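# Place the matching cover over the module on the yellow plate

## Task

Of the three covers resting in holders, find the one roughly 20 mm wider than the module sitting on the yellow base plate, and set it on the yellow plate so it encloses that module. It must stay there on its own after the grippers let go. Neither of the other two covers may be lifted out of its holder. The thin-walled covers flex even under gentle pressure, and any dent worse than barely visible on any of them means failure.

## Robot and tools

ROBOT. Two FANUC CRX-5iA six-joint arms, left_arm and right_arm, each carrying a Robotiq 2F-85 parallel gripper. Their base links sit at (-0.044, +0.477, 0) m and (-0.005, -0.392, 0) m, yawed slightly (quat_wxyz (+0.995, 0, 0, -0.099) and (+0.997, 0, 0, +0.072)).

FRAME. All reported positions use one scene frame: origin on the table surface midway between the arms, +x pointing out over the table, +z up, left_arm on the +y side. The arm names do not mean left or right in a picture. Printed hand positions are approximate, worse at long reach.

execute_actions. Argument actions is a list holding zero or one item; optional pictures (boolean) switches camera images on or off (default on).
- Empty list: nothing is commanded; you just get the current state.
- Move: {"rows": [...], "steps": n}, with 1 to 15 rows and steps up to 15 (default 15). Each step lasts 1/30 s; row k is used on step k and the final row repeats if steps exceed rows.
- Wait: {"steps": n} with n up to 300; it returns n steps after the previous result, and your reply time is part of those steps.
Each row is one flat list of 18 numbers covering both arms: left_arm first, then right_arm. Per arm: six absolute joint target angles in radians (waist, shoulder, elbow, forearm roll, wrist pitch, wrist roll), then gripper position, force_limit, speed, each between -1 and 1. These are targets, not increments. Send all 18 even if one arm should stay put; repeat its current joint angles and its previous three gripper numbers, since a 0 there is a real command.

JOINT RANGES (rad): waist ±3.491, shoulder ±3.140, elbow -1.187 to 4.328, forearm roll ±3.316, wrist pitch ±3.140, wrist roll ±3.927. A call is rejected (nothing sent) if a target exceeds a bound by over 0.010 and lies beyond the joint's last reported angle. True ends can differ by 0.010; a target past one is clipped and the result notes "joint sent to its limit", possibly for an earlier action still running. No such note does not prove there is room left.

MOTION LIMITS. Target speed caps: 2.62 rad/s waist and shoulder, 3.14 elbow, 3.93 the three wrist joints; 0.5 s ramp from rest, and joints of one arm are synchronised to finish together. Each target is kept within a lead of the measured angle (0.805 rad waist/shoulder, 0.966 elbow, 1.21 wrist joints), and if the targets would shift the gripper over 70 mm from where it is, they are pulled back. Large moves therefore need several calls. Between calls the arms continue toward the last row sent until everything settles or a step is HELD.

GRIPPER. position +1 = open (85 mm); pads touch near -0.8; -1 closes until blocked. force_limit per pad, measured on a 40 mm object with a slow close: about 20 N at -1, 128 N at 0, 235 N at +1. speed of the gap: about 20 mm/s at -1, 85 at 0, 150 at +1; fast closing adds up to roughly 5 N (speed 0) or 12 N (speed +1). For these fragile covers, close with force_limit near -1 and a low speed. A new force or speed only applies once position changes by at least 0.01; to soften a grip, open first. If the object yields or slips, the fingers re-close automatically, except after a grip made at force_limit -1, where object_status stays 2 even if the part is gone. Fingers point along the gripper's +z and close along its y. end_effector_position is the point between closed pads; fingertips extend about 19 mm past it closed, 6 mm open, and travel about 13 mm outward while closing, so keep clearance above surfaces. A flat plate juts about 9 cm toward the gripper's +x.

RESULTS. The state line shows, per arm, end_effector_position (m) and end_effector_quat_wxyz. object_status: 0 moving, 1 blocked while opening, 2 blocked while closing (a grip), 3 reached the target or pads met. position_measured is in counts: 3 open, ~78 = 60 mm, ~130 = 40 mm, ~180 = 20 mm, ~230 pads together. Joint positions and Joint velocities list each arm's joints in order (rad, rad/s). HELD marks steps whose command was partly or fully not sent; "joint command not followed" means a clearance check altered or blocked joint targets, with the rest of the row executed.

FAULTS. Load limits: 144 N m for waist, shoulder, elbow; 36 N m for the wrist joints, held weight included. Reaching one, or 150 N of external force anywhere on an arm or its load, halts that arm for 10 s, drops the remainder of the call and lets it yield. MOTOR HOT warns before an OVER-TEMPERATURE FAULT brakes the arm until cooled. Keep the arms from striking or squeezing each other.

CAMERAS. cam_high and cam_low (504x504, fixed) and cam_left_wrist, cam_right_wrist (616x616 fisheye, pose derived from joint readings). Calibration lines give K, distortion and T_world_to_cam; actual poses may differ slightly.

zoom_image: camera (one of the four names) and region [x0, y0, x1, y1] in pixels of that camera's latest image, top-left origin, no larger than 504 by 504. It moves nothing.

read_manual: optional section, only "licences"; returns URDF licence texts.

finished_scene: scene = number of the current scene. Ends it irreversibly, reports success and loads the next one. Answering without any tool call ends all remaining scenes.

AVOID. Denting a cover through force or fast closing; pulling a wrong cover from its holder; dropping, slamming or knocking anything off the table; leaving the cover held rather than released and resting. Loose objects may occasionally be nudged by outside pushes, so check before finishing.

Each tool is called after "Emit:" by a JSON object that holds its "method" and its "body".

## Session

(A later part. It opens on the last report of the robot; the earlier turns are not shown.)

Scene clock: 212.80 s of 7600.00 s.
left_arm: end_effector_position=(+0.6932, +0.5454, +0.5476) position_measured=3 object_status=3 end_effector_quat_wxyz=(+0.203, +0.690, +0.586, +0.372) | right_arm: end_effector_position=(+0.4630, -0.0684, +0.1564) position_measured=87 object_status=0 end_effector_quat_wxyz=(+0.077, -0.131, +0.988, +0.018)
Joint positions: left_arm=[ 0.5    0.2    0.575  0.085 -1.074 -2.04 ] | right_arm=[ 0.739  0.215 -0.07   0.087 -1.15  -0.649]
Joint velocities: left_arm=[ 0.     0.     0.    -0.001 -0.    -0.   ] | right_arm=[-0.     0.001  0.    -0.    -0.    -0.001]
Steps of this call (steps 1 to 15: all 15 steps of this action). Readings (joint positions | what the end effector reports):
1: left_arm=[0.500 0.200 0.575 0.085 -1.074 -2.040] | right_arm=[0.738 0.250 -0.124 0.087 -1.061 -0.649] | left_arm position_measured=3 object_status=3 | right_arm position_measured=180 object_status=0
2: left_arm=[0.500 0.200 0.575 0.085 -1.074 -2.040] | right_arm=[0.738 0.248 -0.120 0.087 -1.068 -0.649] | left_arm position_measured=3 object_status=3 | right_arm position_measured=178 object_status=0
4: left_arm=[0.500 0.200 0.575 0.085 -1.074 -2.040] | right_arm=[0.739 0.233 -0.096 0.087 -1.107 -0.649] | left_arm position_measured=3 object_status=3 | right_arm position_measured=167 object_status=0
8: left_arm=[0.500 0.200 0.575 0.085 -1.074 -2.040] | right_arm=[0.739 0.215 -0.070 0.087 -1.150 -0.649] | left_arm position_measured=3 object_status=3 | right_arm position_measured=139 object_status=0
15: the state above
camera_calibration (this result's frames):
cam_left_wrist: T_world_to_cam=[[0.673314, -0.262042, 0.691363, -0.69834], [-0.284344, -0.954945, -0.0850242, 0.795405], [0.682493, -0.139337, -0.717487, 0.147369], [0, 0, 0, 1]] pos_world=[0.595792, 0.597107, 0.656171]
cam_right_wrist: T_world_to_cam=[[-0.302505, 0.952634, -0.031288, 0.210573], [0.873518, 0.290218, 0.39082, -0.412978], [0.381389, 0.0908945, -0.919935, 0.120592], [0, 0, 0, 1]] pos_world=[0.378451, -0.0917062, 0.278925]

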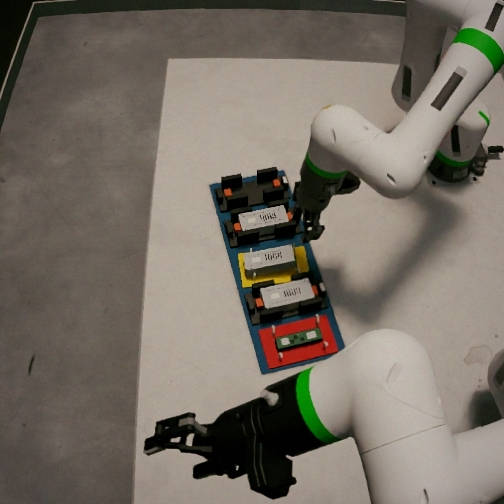

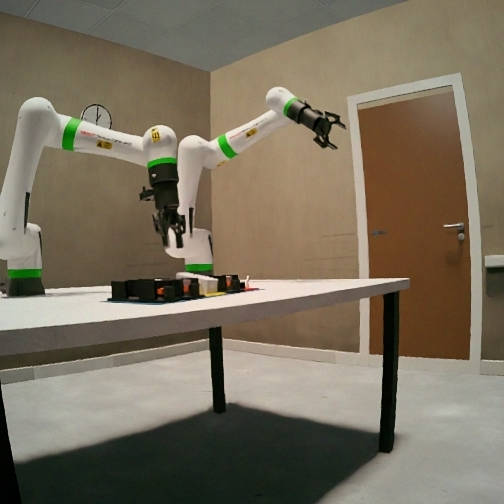

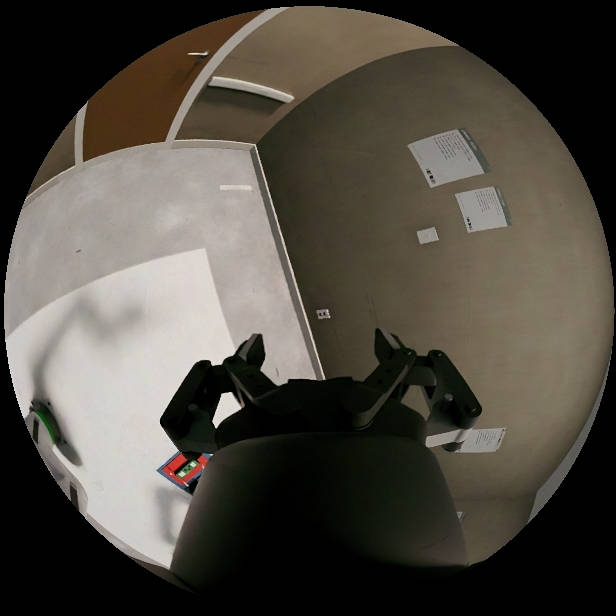

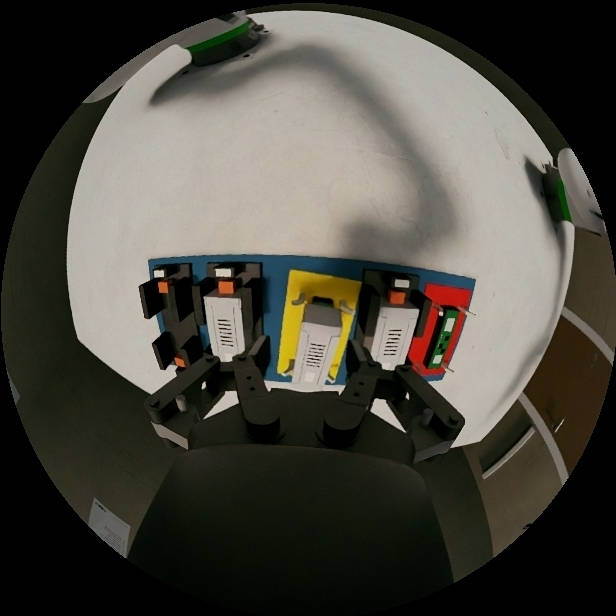

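Emit:
{"method": "execute_actions", "body": {"actions": [{"rows":[[0.5,0.2,0.575,0.085,-1.074,-2.04,1,0,0,0.742,0.313,-0.095,0.087,-1.033,-0.803,0.4,-0.6,0]],"steps":15}]}}

Emit:
{"method": "zoom_image", "body": {"camera": "cam_right_wrist", "region": [220,260,400,400]}}

Scene clock: 217.53 s of 7600.00 s.
left_arm: end_effector_position=(+0.6932, +0.5454, +0.5476) position_measured=3 object_status=3 end_effector_quat_wxyz=(+0.203, +0.690, +0.586, +0.372) | right_arm: end_effector_position=(+0.4736, -0.0501, +0.0953) position_measured=78 object_status=3 end_effector_quat_wxyz=(+0.072, -0.061, +0.995, +0.023)
Joint positions: left_arm=[ 0.5    0.2    0.575  0.085 -1.074 -2.04 ] | right_arm=[ 0.742  0.313 -0.095  0.087 -1.033 -0.803]
Joint velocities: left_arm=[-0.     0.    -0.002 -0.001  0.001 -0.   ] | right_arm=[-0.    -0.    -0.001  0.001 -0.     0.001]
Steps of this call (steps 1 to 15: the robot went on to your last target; steps 16 to 90: nothing new was sent; then 1.23 s passed at rest; steps 91 to 105: all 15 steps of this action). Readings (joint positions | what the end effector reports):
91: left_arm=[0.500 0.200 0.575 0.085 -1.074 -2.040] | right_arm=[0.739 0.216 -0.070 0.087 -1.150 -0.650] | left_arm position_measured=3 object_status=3 | right_arm position_measured=78 object_status=3
92: left_arm=[0.500 0.200 0.575 0.085 -1.074 -2.040] | right_arm=[0.739 0.220 -0.071 0.087 -1.144 -0.657] | left_arm position_measured=3 object_status=3 | right_arm position_measured=78 object_status=3
94: left_arm=[0.500 0.200 0.575 0.085 -1.074 -2.040] | right_arm=[0.740 0.245 -0.077 0.087 -1.113 -0.697] | left_arm position_measured=3 object_status=3 | right_arm position_measured=78 object_status=3
98: left_arm=[0.500 0.200 0.575 0.085 -1.074 -2.040] | right_arm=[0.742 0.310 -0.094 0.087 -1.038 -0.796] | left_arm position_measured=3 object_status=3 | right_arm position_measured=78 object_status=3
105: the state above
camera_calibration (this result's frames):
cam_left_wrist: T_world_to_cam=[[0.673314, -0.262042, 0.691363, -0.69834], [-0.284344, -0.954945, -0.0850241, 0.795404], [0.682493, -0.139337, -0.717487, 0.14737], [0, 0, 0, 1]] pos_world=[0.595792, 0.597107, 0.656171]
cam_right_wrist: T_world_to_cam=[[-0.168283, 0.985698, -0.00897596, 0.130322], [0.910596, 0.158936, 0.381515, -0.42685], [0.377485, 0.0560291, -0.924319, 0.0591898], [0, 0, 0, 1]] pos_world=[0.388275, -0.0639325, 0.21873]

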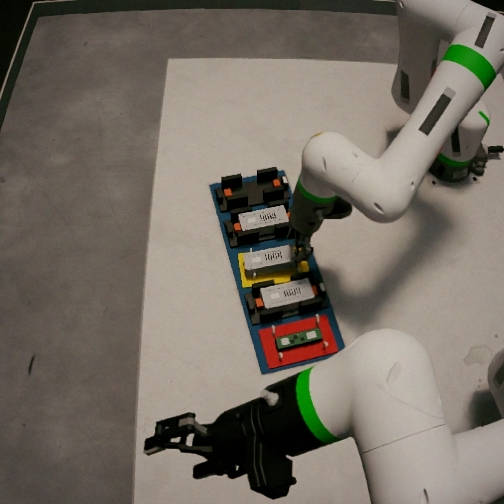

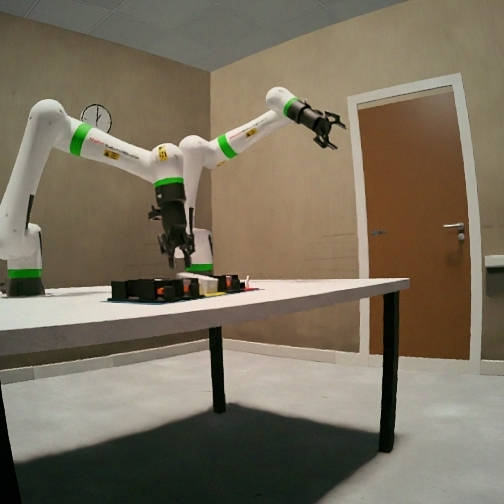

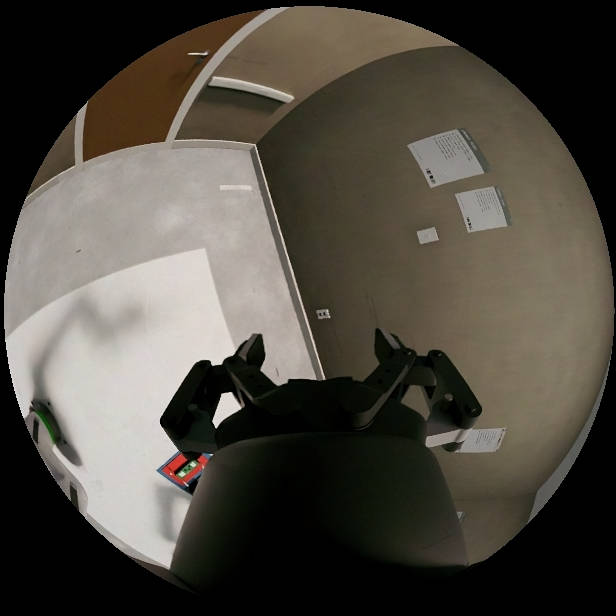

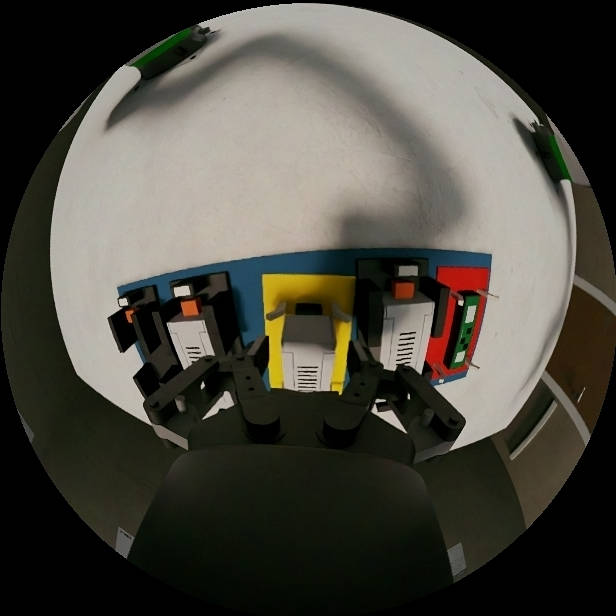

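Region (220, 260, 400, 400) of cam_right_wrist's 616x616 image, scaled by 2.800, with more detail than that image has.

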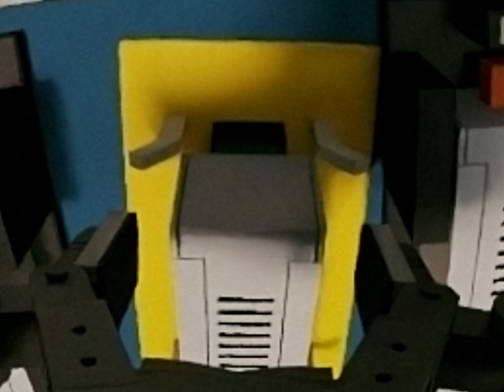

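Emit:
{"method": "execute_actions", "body": {"actions": [{"rows":[[0.5,0.2,0.575,0.085,-1.074,-2.04,1,0,0,0.742,0.32,-0.11,0.087,-1.011,-0.803,0.3,-0.4,-0.6],[0.5,0.2,0.575,0.085,-1.074,-2.04,1,0,0,0.742,0.32,-0.11,0.087,-1.011,-0.803,0.3,-0.4,-0.6],[0.5,0.2,0.575,0.085,-1.074,-2.04,1,0,0,0.742,0.32,-0.11,0.087,-1.011,-0.803,0.3,-0.4,-0.6],[0.5,0.2,0.575,0.085,-1.074,-2.04,1,0,0,0.742,0.326,-0.122,0.087,-0.993,-0.803,0.3,-0.4,-0.6],[0.5,0.2,0.575,0.085,-1.074,-2.04,1,0,0,0.742,0.326,-0.122,0.087,-0.993,-0.803,0.3,-0.4,-0.6],[0.5,0.2,0.575,0.085,-1.074,-2.04,1,0,0,0.742,0.326,-0.122,0.087,-0.993,-0.803,0.3,-0.4,-0.6],[0.5,0.2,0.575,0.085,-1.074,-2.04,1,0,0,0.742,0.331,-0.133,0.087,-0.977,-0.803,0.3,-0.4,-0.6]],"steps":14}]}}

Emit:
{"method": "zoom_image", "body": {"camera": "cam_right_wrist", "region": [220,280,400,400]}}

Emit:
{"method": "zoom_image", "body": {"camera": "cam_low", "region": [130,220,270,310]}}

Scene clock: 219.63 s of 7600.00 s.
left_arm: end_effector_position=(+0.6932, +0.5454, +0.5476) position_measured=3 object_status=3 end_effector_quat_wxyz=(+0.203, +0.690, +0.586, +0.372) | right_arm: end_effector_position=(+0.4713, -0.0515, +0.0709) position_measured=91 object_status=0 end_effector_quat_wxyz=(+0.071, -0.063, +0.995, +0.024)
Joint positions: left_arm=[ 0.5    0.2    0.575  0.085 -1.074 -2.04 ] | right_arm=[ 0.742  0.331 -0.133  0.087 -0.977 -0.803]
Joint velocities: left_arm=[ 0.001  0.     0.     0.    -0.     0.   ] | right_arm=[ 0.     0.    -0.001  0.001  0.001  0.002]
Steps of this call (steps 1 to 15: the robot went on to your last target; steps 16 to 49: nothing new was sent; steps 50 to 63: all 14 steps of this action). Readings (joint positions | what the end effector reports):
50: left_arm=[0.500 0.200 0.575 0.085 -1.074 -2.040] | right_arm=[0.742 0.313 -0.096 0.087 -1.032 -0.803] | left_arm position_measured=3 object_status=3 | right_arm position_measured=78 object_status=0
51: left_arm=[0.500 0.200 0.575 0.085 -1.074 -2.040] | right_arm=[0.742 0.315 -0.100 0.087 -1.025 -0.803] | left_arm position_measured=3 object_status=3 | right_arm position_measured=79 object_status=0
53: left_arm=[0.500 0.200 0.575 0.085 -1.074 -2.040] | right_arm=[0.742 0.320 -0.110 0.087 -1.012 -0.803] | left_arm position_measured=3 object_status=3 | right_arm position_measured=84 object_status=0
57: left_arm=[0.500 0.200 0.575 0.085 -1.074 -2.040] | right_arm=[0.742 0.328 -0.126 0.087 -0.986 -0.803] | left_arm position_measured=3 object_status=3 | right_arm position_measured=90 object_status=0
63: the state above
camera_calibration (this result's frames):
cam_left_wrist: T_world_to_cam=[[0.673314, -0.262042, 0.691363, -0.69834], [-0.284344, -0.954945, -0.0850242, 0.795405], [0.682493, -0.139337, -0.717487, 0.14737], [0, 0, 0, 1]] pos_world=[0.595792, 0.597107, 0.656171]
cam_right_wrist: T_world_to_cam=[[-0.17264, 0.984956, -0.0075116, 0.133065], [0.910481, 0.162486, 0.380294, -0.41496], [0.375793, 0.0588147, -0.924835, 0.0385762], [0, 0, 0, 1]] pos_world=[0.386288, -0.0659069, 0.194483]

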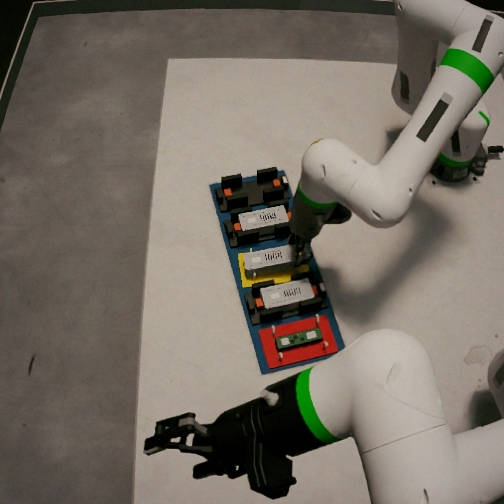

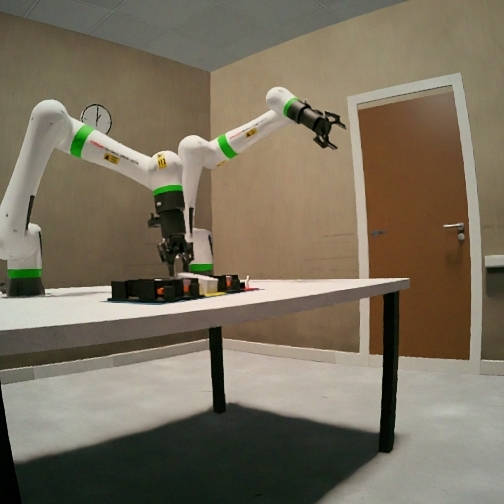

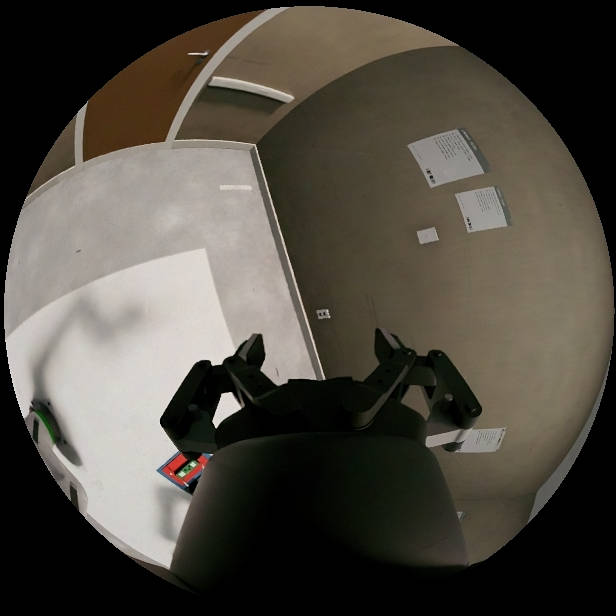

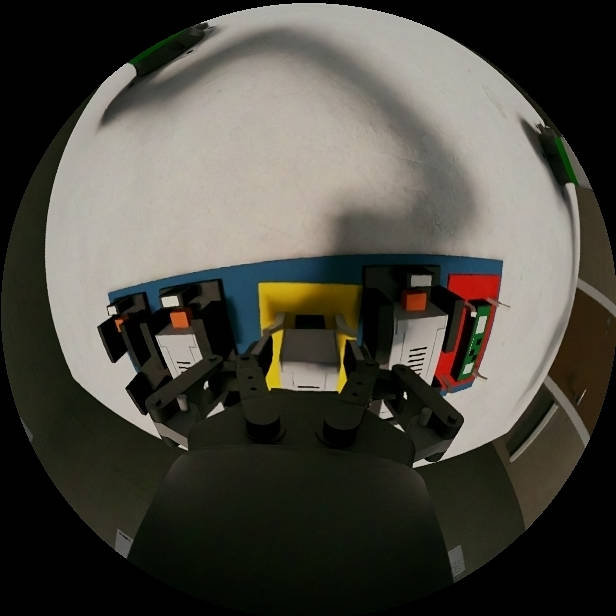

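Region (220, 280, 400, 400) of cam_right_wrist's 616x616 image, scaled by 2.800, with more detail than that image has.

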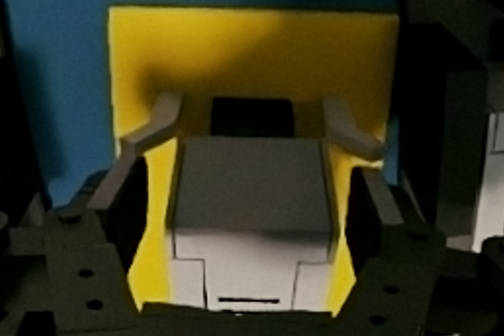

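Region (130, 220, 270, 310) of cam_low's 504x504 image, scaled by 3.600, with more detail than that image has; it fills the top 324 rows of this view, and the rest is white.

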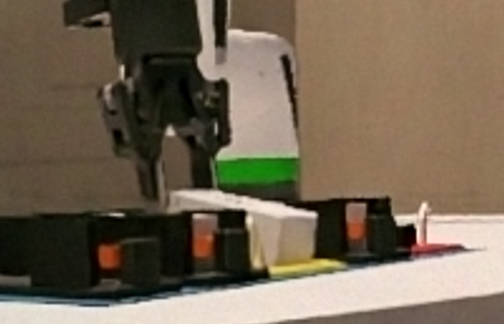

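Emit:
{"method": "execute_actions", "body": {"actions": [{"rows":[[0.5,0.2,0.575,0.085,-1.074,-2.04,1,0,0,0.738,0.3355,-0.127,0.087,-0.978,-0.799,0.3,-0.4,-0.6],[0.5,0.2,0.575,0.085,-1.074,-2.04,1,0,0,0.738,0.3355,-0.127,0.087,-0.978,-0.799,0.3,-0.4,-0.6],[0.5,0.2,0.575,0.085,-1.074,-2.04,1,0,0,0.738,0.3355,-0.127,0.087,-0.978,-0.799,0.3,-0.4,-0.6],[0.5,0.2,0.575,0.085,-1.074,-2.04,1,0,0,0.738,0.337,-0.131,0.087,-0.972,-0.799,0.3,-0.4,-0.6],[0.5,0.2,0.575,0.085,-1.074,-2.04,1,0,0,0.738,0.337,-0.131,0.087,-0.972,-0.799,0.3,-0.4,-0.6],[0.5,0.2,0.575,0.085,-1.074,-2.04,1,0,0,0.738,0.337,-0.131,0.087,-0.972,-0.799,0.3,-0.4,-0.6],[0.5,0.2,0.575,0.085,-1.074,-2.04,1,0,0,0.738,0.3385,-0.135,0.087,-0.966,-0.799,0.3,-0.4,-0.6]],"steps":12}], "pictures": false}}

Emit:
{"method": "execute_actions", "body": {"actions": [{"rows":[[0.5,0.2,0.575,0.085,-1.074,-2.04,1,0,0,0.738,0.3385,-0.135,0.087,-0.966,-0.799,-0.02,-0.4,-0.6]],"steps":15}]}}

Emit:
{"method": "zoom_image", "body": {"camera": "cam_right_wrist", "region": [220,280,400,400]}}

Scene clock: 222.47 s of 7600.00 s.
left_arm: end_effector_position=(+0.6932, +0.5454, +0.5476) position_measured=3 object_status=3 end_effector_quat_wxyz=(+0.203, +0.690, +0.586, +0.372) | right_arm: end_effector_position=(+0.4736, -0.0521, +0.0662) position_measured=91 object_status=3 end_effector_quat_wxyz=(+0.072, -0.063, +0.995, +0.024)
Joint positions: left_arm=[ 0.5    0.2    0.575  0.085 -1.074 -2.04 ] | right_arm=[ 0.738  0.338 -0.135  0.087 -0.966 -0.799]
Joint velocities: left_arm=[-0.001  0.    -0.     0.001  0.001 -0.   ] | right_arm=[ 0.     0.    -0.002  0.     0.002 -0.003]
Steps of this call (steps 1 to 15: the robot went on to your last target; steps 16 to 73: nothing new was sent; steps 74 to 85: all 12 steps of this action). Readings (joint positions | what the end effector reports):
74: left_arm=[0.500 0.200 0.575 0.085 -1.074 -2.040] | right_arm=[0.742 0.331 -0.133 0.087 -0.977 -0.803] | left_arm position_measured=3 object_status=3 | right_arm position_measured=91 object_status=3
75: left_arm=[0.500 0.200 0.575 0.085 -1.074 -2.040] | right_arm=[0.740 0.333 -0.130 0.087 -0.977 -0.802] | left_arm position_measured=3 object_status=3 | right_arm position_measured=91 object_status=3
77: left_arm=[0.500 0.200 0.575 0.085 -1.074 -2.040] | right_arm=[0.738 0.335 -0.128 0.087 -0.977 -0.800] | left_arm position_measured=3 object_status=3 | right_arm position_measured=91 object_status=3
81: left_arm=[0.500 0.200 0.575 0.085 -1.074 -2.040] | right_arm=[0.738 0.338 -0.133 0.087 -0.969 -0.799] | left_arm position_measured=3 object_status=3 | right_arm position_measured=91 object_status=3
85: the state above

Scene clock: 222.97 s of 7600.00 s.
left_arm: end_effector_position=(+0.6932, +0.5454, +0.5476) position_measured=3 object_status=3 end_effector_quat_wxyz=(+0.203, +0.690, +0.586, +0.372) | right_arm: end_effector_position=(+0.4736, -0.0521, +0.0662) position_measured=118 object_status=0 end_effector_quat_wxyz=(+0.072, -0.063, +0.995, +0.024)
Joint positions: left_arm=[ 0.5    0.2    0.575  0.085 -1.074 -2.04 ] | right_arm=[ 0.738  0.338 -0.135  0.087 -0.966 -0.799]
Joint velocities: left_arm=[-0.  0.  0.  0.  0.  0.] | right_arm=[-0.     0.     0.001  0.001 -0.    -0.   ]
Steps of this call (steps 1 to 15: all 15 steps of this action). Readings (joint positions | what the end effector reports):
1: left_arm=[0.500 0.200 0.575 0.085 -1.074 -2.040] | right_arm=[0.738 0.338 -0.135 0.087 -0.966 -0.799] | left_arm position_measured=3 object_status=3 | right_arm position_measured=91 object_status=0
2: left_arm=[0.500 0.200 0.575 0.085 -1.074 -2.040] | right_arm=[0.738 0.338 -0.135 0.087 -0.966 -0.799] | left_arm position_measured=3 object_status=3 | right_arm position_measured=92 object_status=0
4: left_arm=[0.500 0.200 0.575 0.085 -1.074 -2.040] | right_arm=[0.738 0.338 -0.135 0.087 -0.966 -0.799] | left_arm position_measured=3 object_status=3 | right_arm position_measured=97 object_status=0
8: left_arm=[0.500 0.200 0.575 0.085 -1.074 -2.040] | right_arm=[0.738 0.338 -0.135 0.087 -0.966 -0.799] | left_arm position_measured=3 object_status=3 | right_arm position_measured=113 object_status=0
15: the state above
camera_calibration (this result's frames):
cam_left_wrist: T_world_to_cam=[[0.673313, -0.262042, 0.691363, -0.69834], [-0.284344, -0.954945, -0.0850243, 0.795405], [0.682493, -0.139337, -0.717487, 0.14737], [0, 0, 0, 1]] pos_world=[0.595792, 0.597107, 0.656171]
cam_right_wrist: T_world_to_cam=[[-0.173415, 0.984825, -0.00683199, 0.134274], [0.910047, 0.162892, 0.381158, -0.414984], [0.376487, 0.0598811, -0.924485, 0.0330958], [0, 0, 0, 1]] pos_world=[0.38848, -0.0666207, 0.189688]

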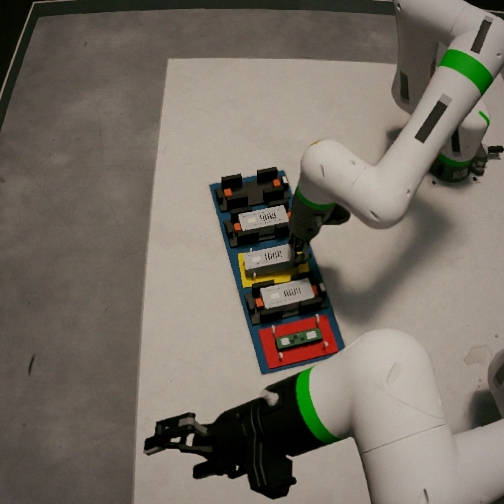

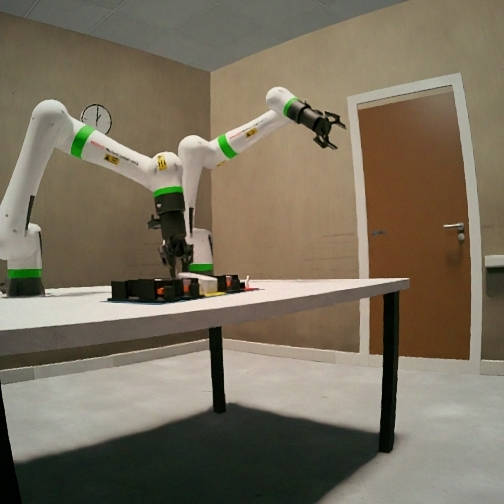

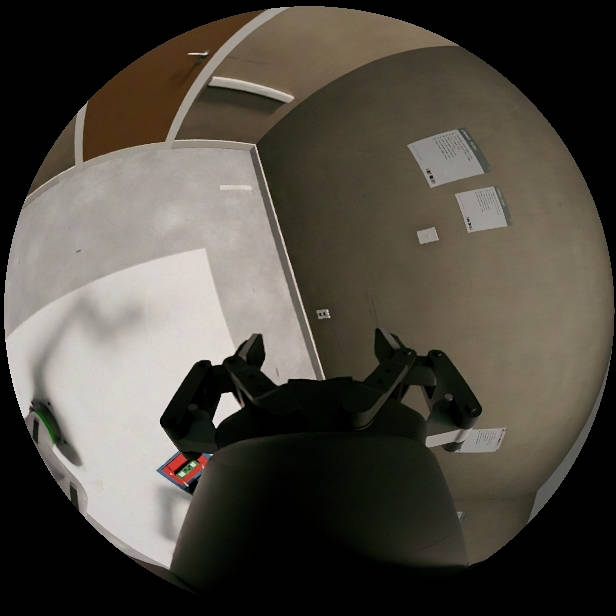

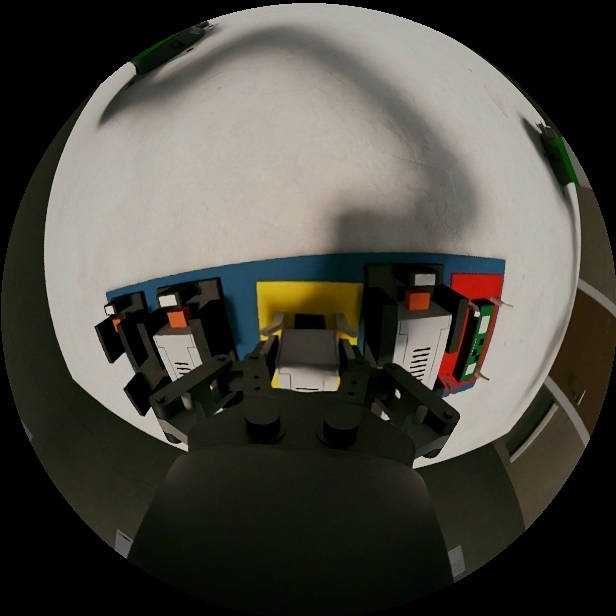

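Region (220, 280, 400, 400) of cam_right_wrist's 616x616 image, scaled by 2.800, with more detail than that image has.

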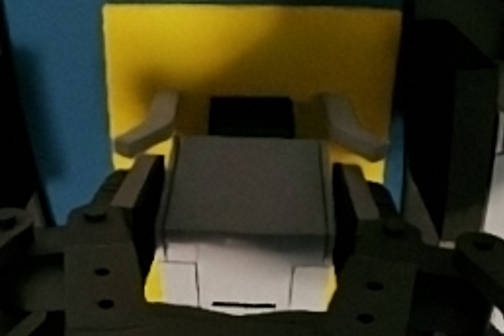

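Emit:
{"method": "execute_actions", "body": {"actions": [{"rows":[[0.5,0.2,0.575,0.085,-1.074,-2.04,1,0,0,0.738,0.3385,-0.135,0.087,-0.966,-0.799,-0.1,-0.4,-0.6]],"steps":8}], "pictures": false}}

Scene clock: 224.50 s of 7600.00 s.
left_arm: end_effector_position=(+0.6932, +0.5454, +0.5476) position_measured=3 object_status=3 end_effector_quat_wxyz=(+0.203, +0.690, +0.586, +0.372) | right_arm: end_effector_position=(+0.4736, -0.0521, +0.0662) position_measured=118 object_status=2 end_effector_quat_wxyz=(+0.072, -0.063, +0.995, +0.024)
Joint positions: left_arm=[ 0.5    0.2    0.575  0.085 -1.074 -2.04 ] | right_arm=[ 0.738  0.338 -0.135  0.087 -0.966 -0.799]
Joint velocities: left_arm=[-0.     0.    -0.001 -0.001 -0.     0.   ] | right_arm=[ 0.    -0.    -0.     0.     0.     0.001]
Steps of this call (steps 1 to 15: the robot went on to your last target; steps 16 to 38: nothing new was sent; steps 39 to 46: all 8 steps of this action). Readings (joint positions | what the end effector reports):
39: left_arm=[0.500 0.200 0.575 0.085 -1.074 -2.040] | right_arm=[0.738 0.338 -0.135 0.087 -0.966 -0.799] | left_arm position_measured=3 object_status=3 | right_arm position_measured=118 object_status=0
40: left_arm=[0.500 0.200 0.575 0.085 -1.074 -2.040] | right_arm=[0.738 0.338 -0.135 0.087 -0.966 -0.799] | left_arm position_measured=3 object_status=3 | right_arm position_measured=118 object_status=0
42: left_arm=[0.500 0.200 0.575 0.085 -1.074 -2.040] | right_arm=[0.738 0.338 -0.135 0.087 -0.966 -0.799] | left_arm position_measured=3 object_status=3 | right_arm position_measured=118 object_status=0
46: the state above

Emit:
{"method": "execute_actions", "body": {"actions": [{"rows":[[0.5,0.2,0.575,0.085,-1.074,-2.04,1,0,0,0.738,0.336,-0.1285,0.087,-0.9755,-0.799,-0.1,-0.4,-0.6],[0.5,0.2,0.575,0.085,-1.074,-2.04,1,0,0,0.738,0.336,-0.1285,0.087,-0.9755,-0.799,-0.1,-0.4,-0.6],[0.5,0.2,0.575,0.085,-1.074,-2.04,1,0,0,0.738,0.336,-0.1285,0.087,-0.9755,-0.799,-0.1,-0.4,-0.6],[0.5,0.2,0.575,0.085,-1.074,-2.04,1,0,0,0.738,0.336,-0.1285,0.087,-0.9755,-0.799,-0.1,-0.4,-0.6],[0.5,0.2,0.575,0.085,-1.074,-2.04,1,0,0,0.7425,0.3305,-0.1355,0.087,-0.974,-0.8035,-0.1,-0.4,-0.6],[0.5,0.2,0.575,0.085,-1.074,-2.04,1,0,0,0.7425,0.3305,-0.1355,0.087,-0.974,-0.8035,-0.1,-0.4,-0.6],[0.5,0.2,0.575,0.085,-1.074,-2.04,1,0,0,0.747,0.325,-0.143,0.087,-0.972,-0.808,-0.1,-0.4,-0.6],[0.5,0.2,0.575,0.085,-1.074,-2.04,1,0,0,0.747,0.325,-0.143,0.087,-0.972,-0.808,-0.1,-0.4,-0.6],[0.5,0.2,0.575,0.085,-1.074,-2.04,1,0,0,0.7515,0.3195,-0.15,0.087,-0.9705,-0.8125,-0.1,-0.4,-0.6],[0.5,0.2,0.575,0.085,-1.074,-2.04,1,0,0,0.7515,0.3195,-0.15,0.087,-0.9705,-0.8125,-0.1,-0.4,-0.6],[0.5,0.2,0.575,0.085,-1.074,-2.04,1,0,0,0.756,0.314,-0.157,0.087,-0.969,-0.817,-0.1,-0.4,-0.6]],"steps":15}]}}

Emit:
{"method": "zoom_image", "body": {"camera": "cam_right_wrist", "region": [220,280,400,400]}}

Emit:
{"method": "zoom_image", "body": {"camera": "cam_low", "region": [130,220,270,310]}}

Scene clock: 226.80 s of 7600.00 s.
left_arm: end_effector_position=(+0.6932, +0.5454, +0.5476) position_measured=3 object_status=3 end_effector_quat_wxyz=(+0.203, +0.690, +0.586, +0.372) | right_arm: end_effector_position=(+0.4618, -0.0509, +0.0704) position_measured=118 object_status=2 end_effector_quat_wxyz=(+0.071, -0.063, +0.995, +0.025)
Joint positions: left_arm=[ 0.5    0.2    0.575  0.085 -1.074 -2.04 ] | right_arm=[ 0.756  0.314 -0.157  0.087 -0.969 -0.817]
Joint velocities: left_arm=[-0.001 -0.    -0.     0.    -0.     0.   ] | right_arm=[ 0.003 -0.004 -0.006  0.     0.002 -0.005]
Steps of this call (steps 1 to 15: the robot went on to your last target; steps 16 to 54: nothing new was sent; steps 55 to 69: all 15 steps of this action). Readings (joint positions | what the end effector reports):
55: left_arm=[0.500 0.200 0.575 0.085 -1.074 -2.040] | right_arm=[0.738 0.338 -0.135 0.087 -0.967 -0.799] | left_arm position_measured=3 object_status=3 | right_arm position_measured=118 object_status=2
56: left_arm=[0.500 0.200 0.575 0.085 -1.074 -2.040] | right_arm=[0.738 0.338 -0.132 0.087 -0.971 -0.799] | left_arm position_measured=3 object_status=3 | right_arm position_measured=118 object_status=2
58: left_arm=[0.500 0.200 0.575 0.085 -1.074 -2.040] | right_arm=[0.738 0.337 -0.129 0.087 -0.975 -0.799] | left_arm position_measured=3 object_status=3 | right_arm position_measured=118 object_status=2
62: left_arm=[0.500 0.200 0.575 0.085 -1.074 -2.040] | right_arm=[0.744 0.328 -0.139 0.087 -0.973 -0.805] | left_arm position_measured=3 object_status=3 | right_arm position_measured=118 object_status=2
69: the state above
camera_calibration (this result's frames):
cam_left_wrist: T_world_to_cam=[[0.673314, -0.262042, 0.691363, -0.69834], [-0.284344, -0.954945, -0.0850244, 0.795405], [0.682493, -0.139337, -0.717487, 0.147369], [0, 0, 0, 1]] pos_world=[0.595792, 0.597107, 0.656171]
cam_right_wrist: T_world_to_cam=[[-0.173311, 0.984856, -0.00473428, 0.130876], [0.910566, 0.162066, 0.380269, -0.40627], [0.375278, 0.0615939, -0.924864, 0.0419721], [0, 0, 0, 1]] pos_world=[0.376866, -0.065637, 0.19393]

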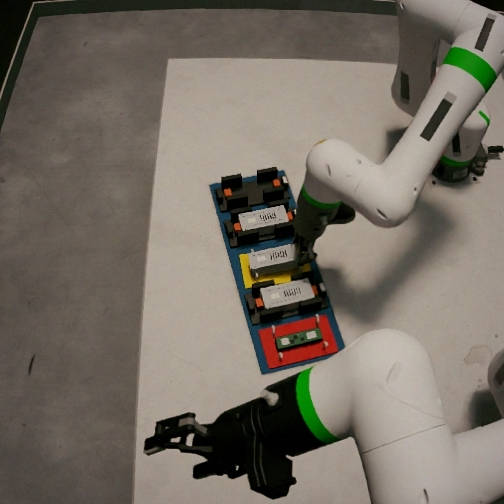

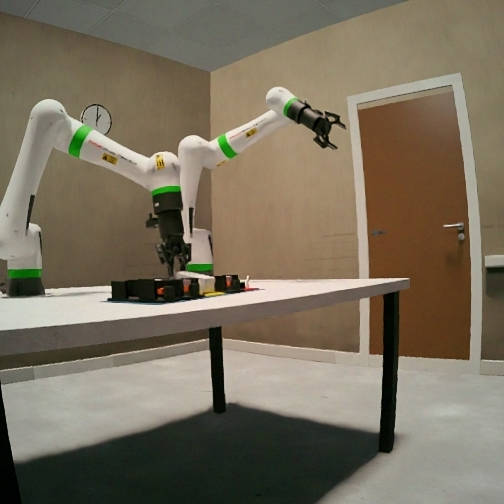

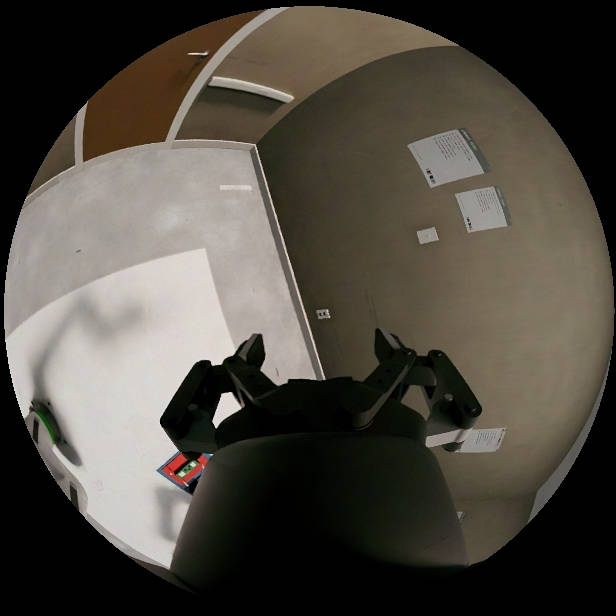

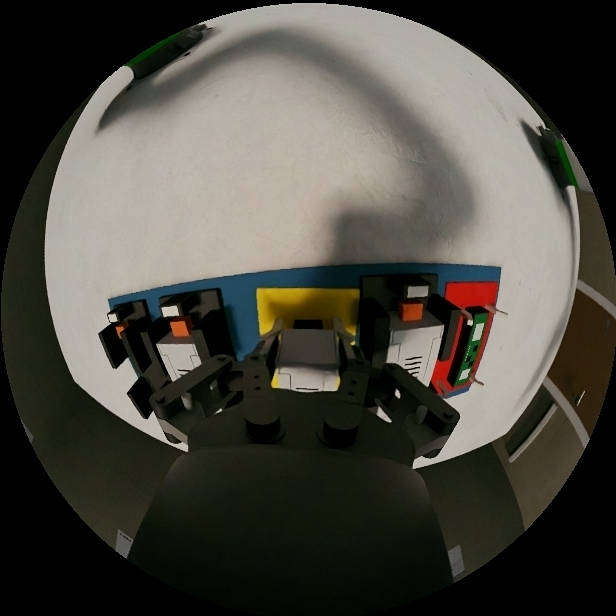

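Region (220, 280, 400, 400) of cam_right_wrist's 616x616 image, scaled by 2.800, with more detail than that image has.

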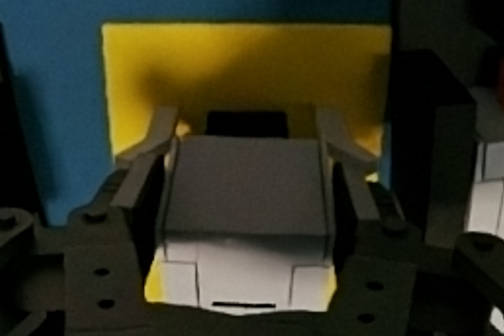

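Region (130, 220, 270, 310) of cam_low's 504x504 image, scaled by 3.600, with more detail than that image has; it fills the top 324 rows of this view, and the rest is white.

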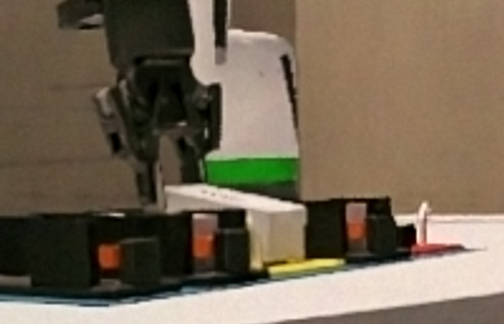

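Emit:
{"method": "execute_actions", "body": {"actions": [{"rows":[[0.5,0.2,0.575,0.085,-1.074,-2.04,1,0,0,0.756,0.311,-0.149,0.087,-0.981,-0.817,-0.1,-0.4,-0.6],[0.5,0.2,0.575,0.085,-1.074,-2.04,1,0,0,0.756,0.311,-0.149,0.087,-0.981,-0.817,-0.1,-0.4,-0.6],[0.5,0.2,0.575,0.085,-1.074,-2.04,1,0,0,0.756,0.311,-0.149,0.087,-0.981,-0.817,-0.1,-0.4,-0.6],[0.5,0.2,0.575,0.085,-1.074,-2.04,1,0,0,0.76,0.3055,-0.156,0.087,-0.9795,-0.821,-0.1,-0.4,-0.6],[0.5,0.2,0.575,0.085,-1.074,-2.04,1,0,0,0.76,0.3055,-0.156,0.087,-0.9795,-0.821,-0.1,-0.4,-0.6],[0.5,0.2,0.575,0.085,-1.074,-2.04,1,0,0,0.764,0.3,-0.163,0.087,-0.978,-0.825,-0.1,-0.4,-0.6],[0.5,0.2,0.575,0.085,-1.074,-2.04,1,0,0,0.764,0.3,-0.163,0.087,-0.978,-0.825,-0.1,-0.4,-0.6],[0.5,0.2,0.575,0.085,-1.074,-2.04,1,0,0,0.768,0.2945,-0.17,0.087,-0.9765,-0.829,-0.1,-0.4,-0.6],[0.5,0.2,0.575,0.085,-1.074,-2.04,1,0,0,0.768,0.2945,-0.17,0.087,-0.9765,-0.829,-0.1,-0.4,-0.6],[0.5,0.2,0.575,0.085,-1.074,-2.04,1,0,0,0.772,0.289,-0.177,0.087,-0.975,-0.833,-0.1,-0.4,-0.6]],"steps":15}]}}

Emit:
{"method": "zoom_image", "body": {"camera": "cam_right_wrist", "region": [220,280,400,400]}}

Emit:
{"method": "zoom_image", "body": {"camera": "cam_high", "region": [210,190,360,320]}}

Scene clock: 230.70 s of 7600.00 s.
left_arm: end_effector_position=(+0.6932, +0.5454, +0.5476) position_measured=3 object_status=3 end_effector_quat_wxyz=(+0.203, +0.690, +0.586, +0.372) | right_arm: end_effector_position=(+0.4507, -0.0507, +0.0754) position_measured=118 object_status=2 end_effector_quat_wxyz=(+0.070, -0.063, +0.995, +0.026)
Joint positions: left_arm=[ 0.5    0.2    0.575  0.085 -1.074 -2.04 ] | right_arm=[ 0.772  0.289 -0.177  0.087 -0.975 -0.833]
Joint velocities: left_arm=[ 0.002  0.     0.001  0.001  0.001 -0.   ] | right_arm=[ 0.001 -0.001 -0.002 -0.     0.001 -0.001]
Steps of this call (steps 1 to 15: the robot went on to your last target; steps 16 to 90: nothing new was sent; then 0.40 s passed at rest; steps 91 to 105: all 15 steps of this action). Readings (joint positions | what the end effector reports):
91: left_arm=[0.500 0.200 0.575 0.085 -1.074 -2.040] | right_arm=[0.756 0.314 -0.157 0.087 -0.969 -0.817] | left_arm position_measured=3 object_status=3 | right_arm position_measured=118 object_status=2
92: left_arm=[0.500 0.200 0.575 0.085 -1.074 -2.040] | right_arm=[0.756 0.313 -0.154 0.087 -0.975 -0.817] | left_arm position_measured=3 object_status=3 | right_arm position_measured=118 object_status=2
94: left_arm=[0.500 0.200 0.575 0.085 -1.074 -2.040] | right_arm=[0.756 0.311 -0.150 0.087 -0.980 -0.817] | left_arm position_measured=3 object_status=3 | right_arm position_measured=118 object_status=2
98: left_arm=[0.500 0.200 0.575 0.085 -1.074 -2.040] | right_arm=[0.763 0.301 -0.162 0.087 -0.978 -0.824] | left_arm position_measured=3 object_status=3 | right_arm position_measured=118 object_status=2
105: the state above
camera_calibration (this result's frames):
cam_left_wrist: T_world_to_cam=[[0.673314, -0.262042, 0.691363, -0.69834], [-0.284344, -0.954945, -0.0850242, 0.795405], [0.682493, -0.139337, -0.717487, 0.147369], [0, 0, 0, 1]] pos_world=[0.595792, 0.597107, 0.656171]
cam_right_wrist: T_world_to_cam=[[-0.173112, 0.984897, -0.00317228, 0.12862], [0.911074, 0.161358, 0.379352, -0.398278], [0.374135, 0.0627801, -0.925247, 0.0513506], [0, 0, 0, 1]] pos_world=[0.365914, -0.0656358, 0.199007]

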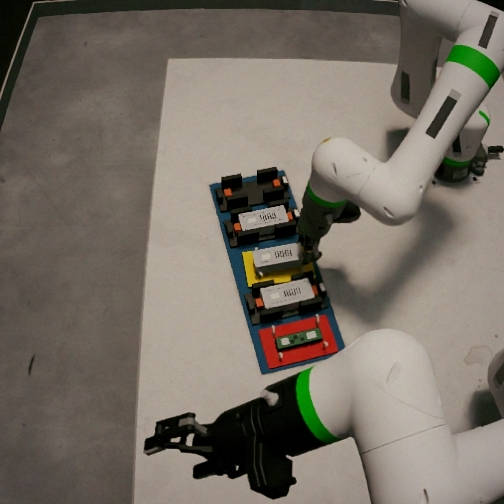

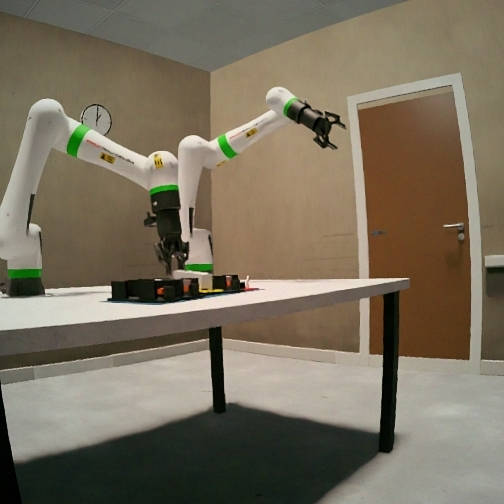

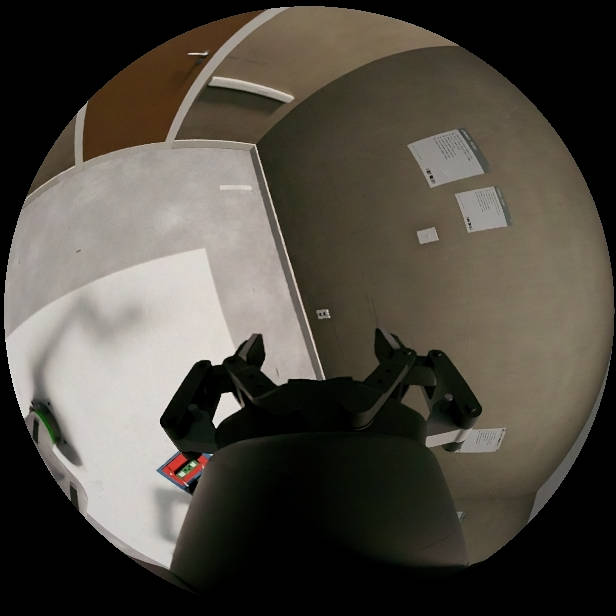

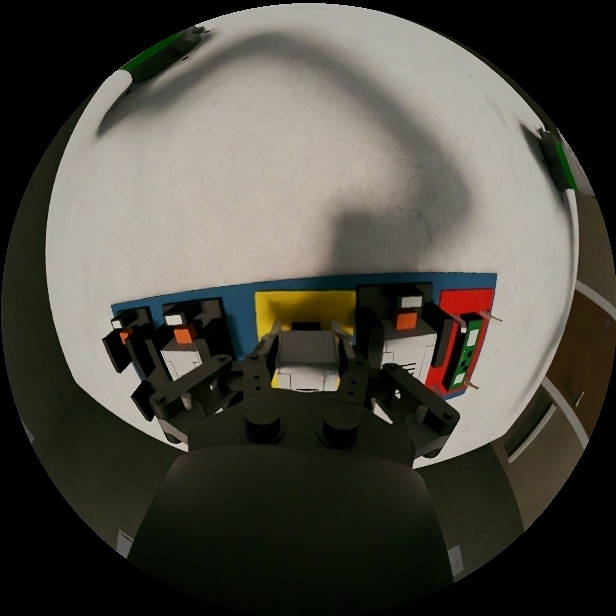

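Region (220, 280, 400, 400) of cam_right_wrist's 616x616 image, scaled by 2.800, with more detail than that image has.

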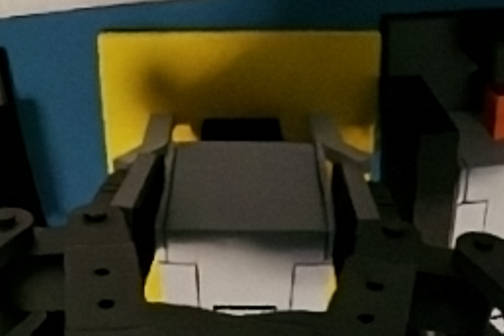

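Region (210, 190, 360, 320) of cam_high's 504x504 image, scaled by 3.360, with more detail than that image has; it fills the top 437 rows of this view, and the rest is white.

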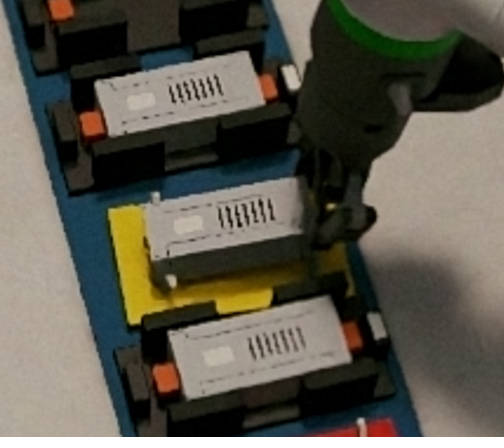

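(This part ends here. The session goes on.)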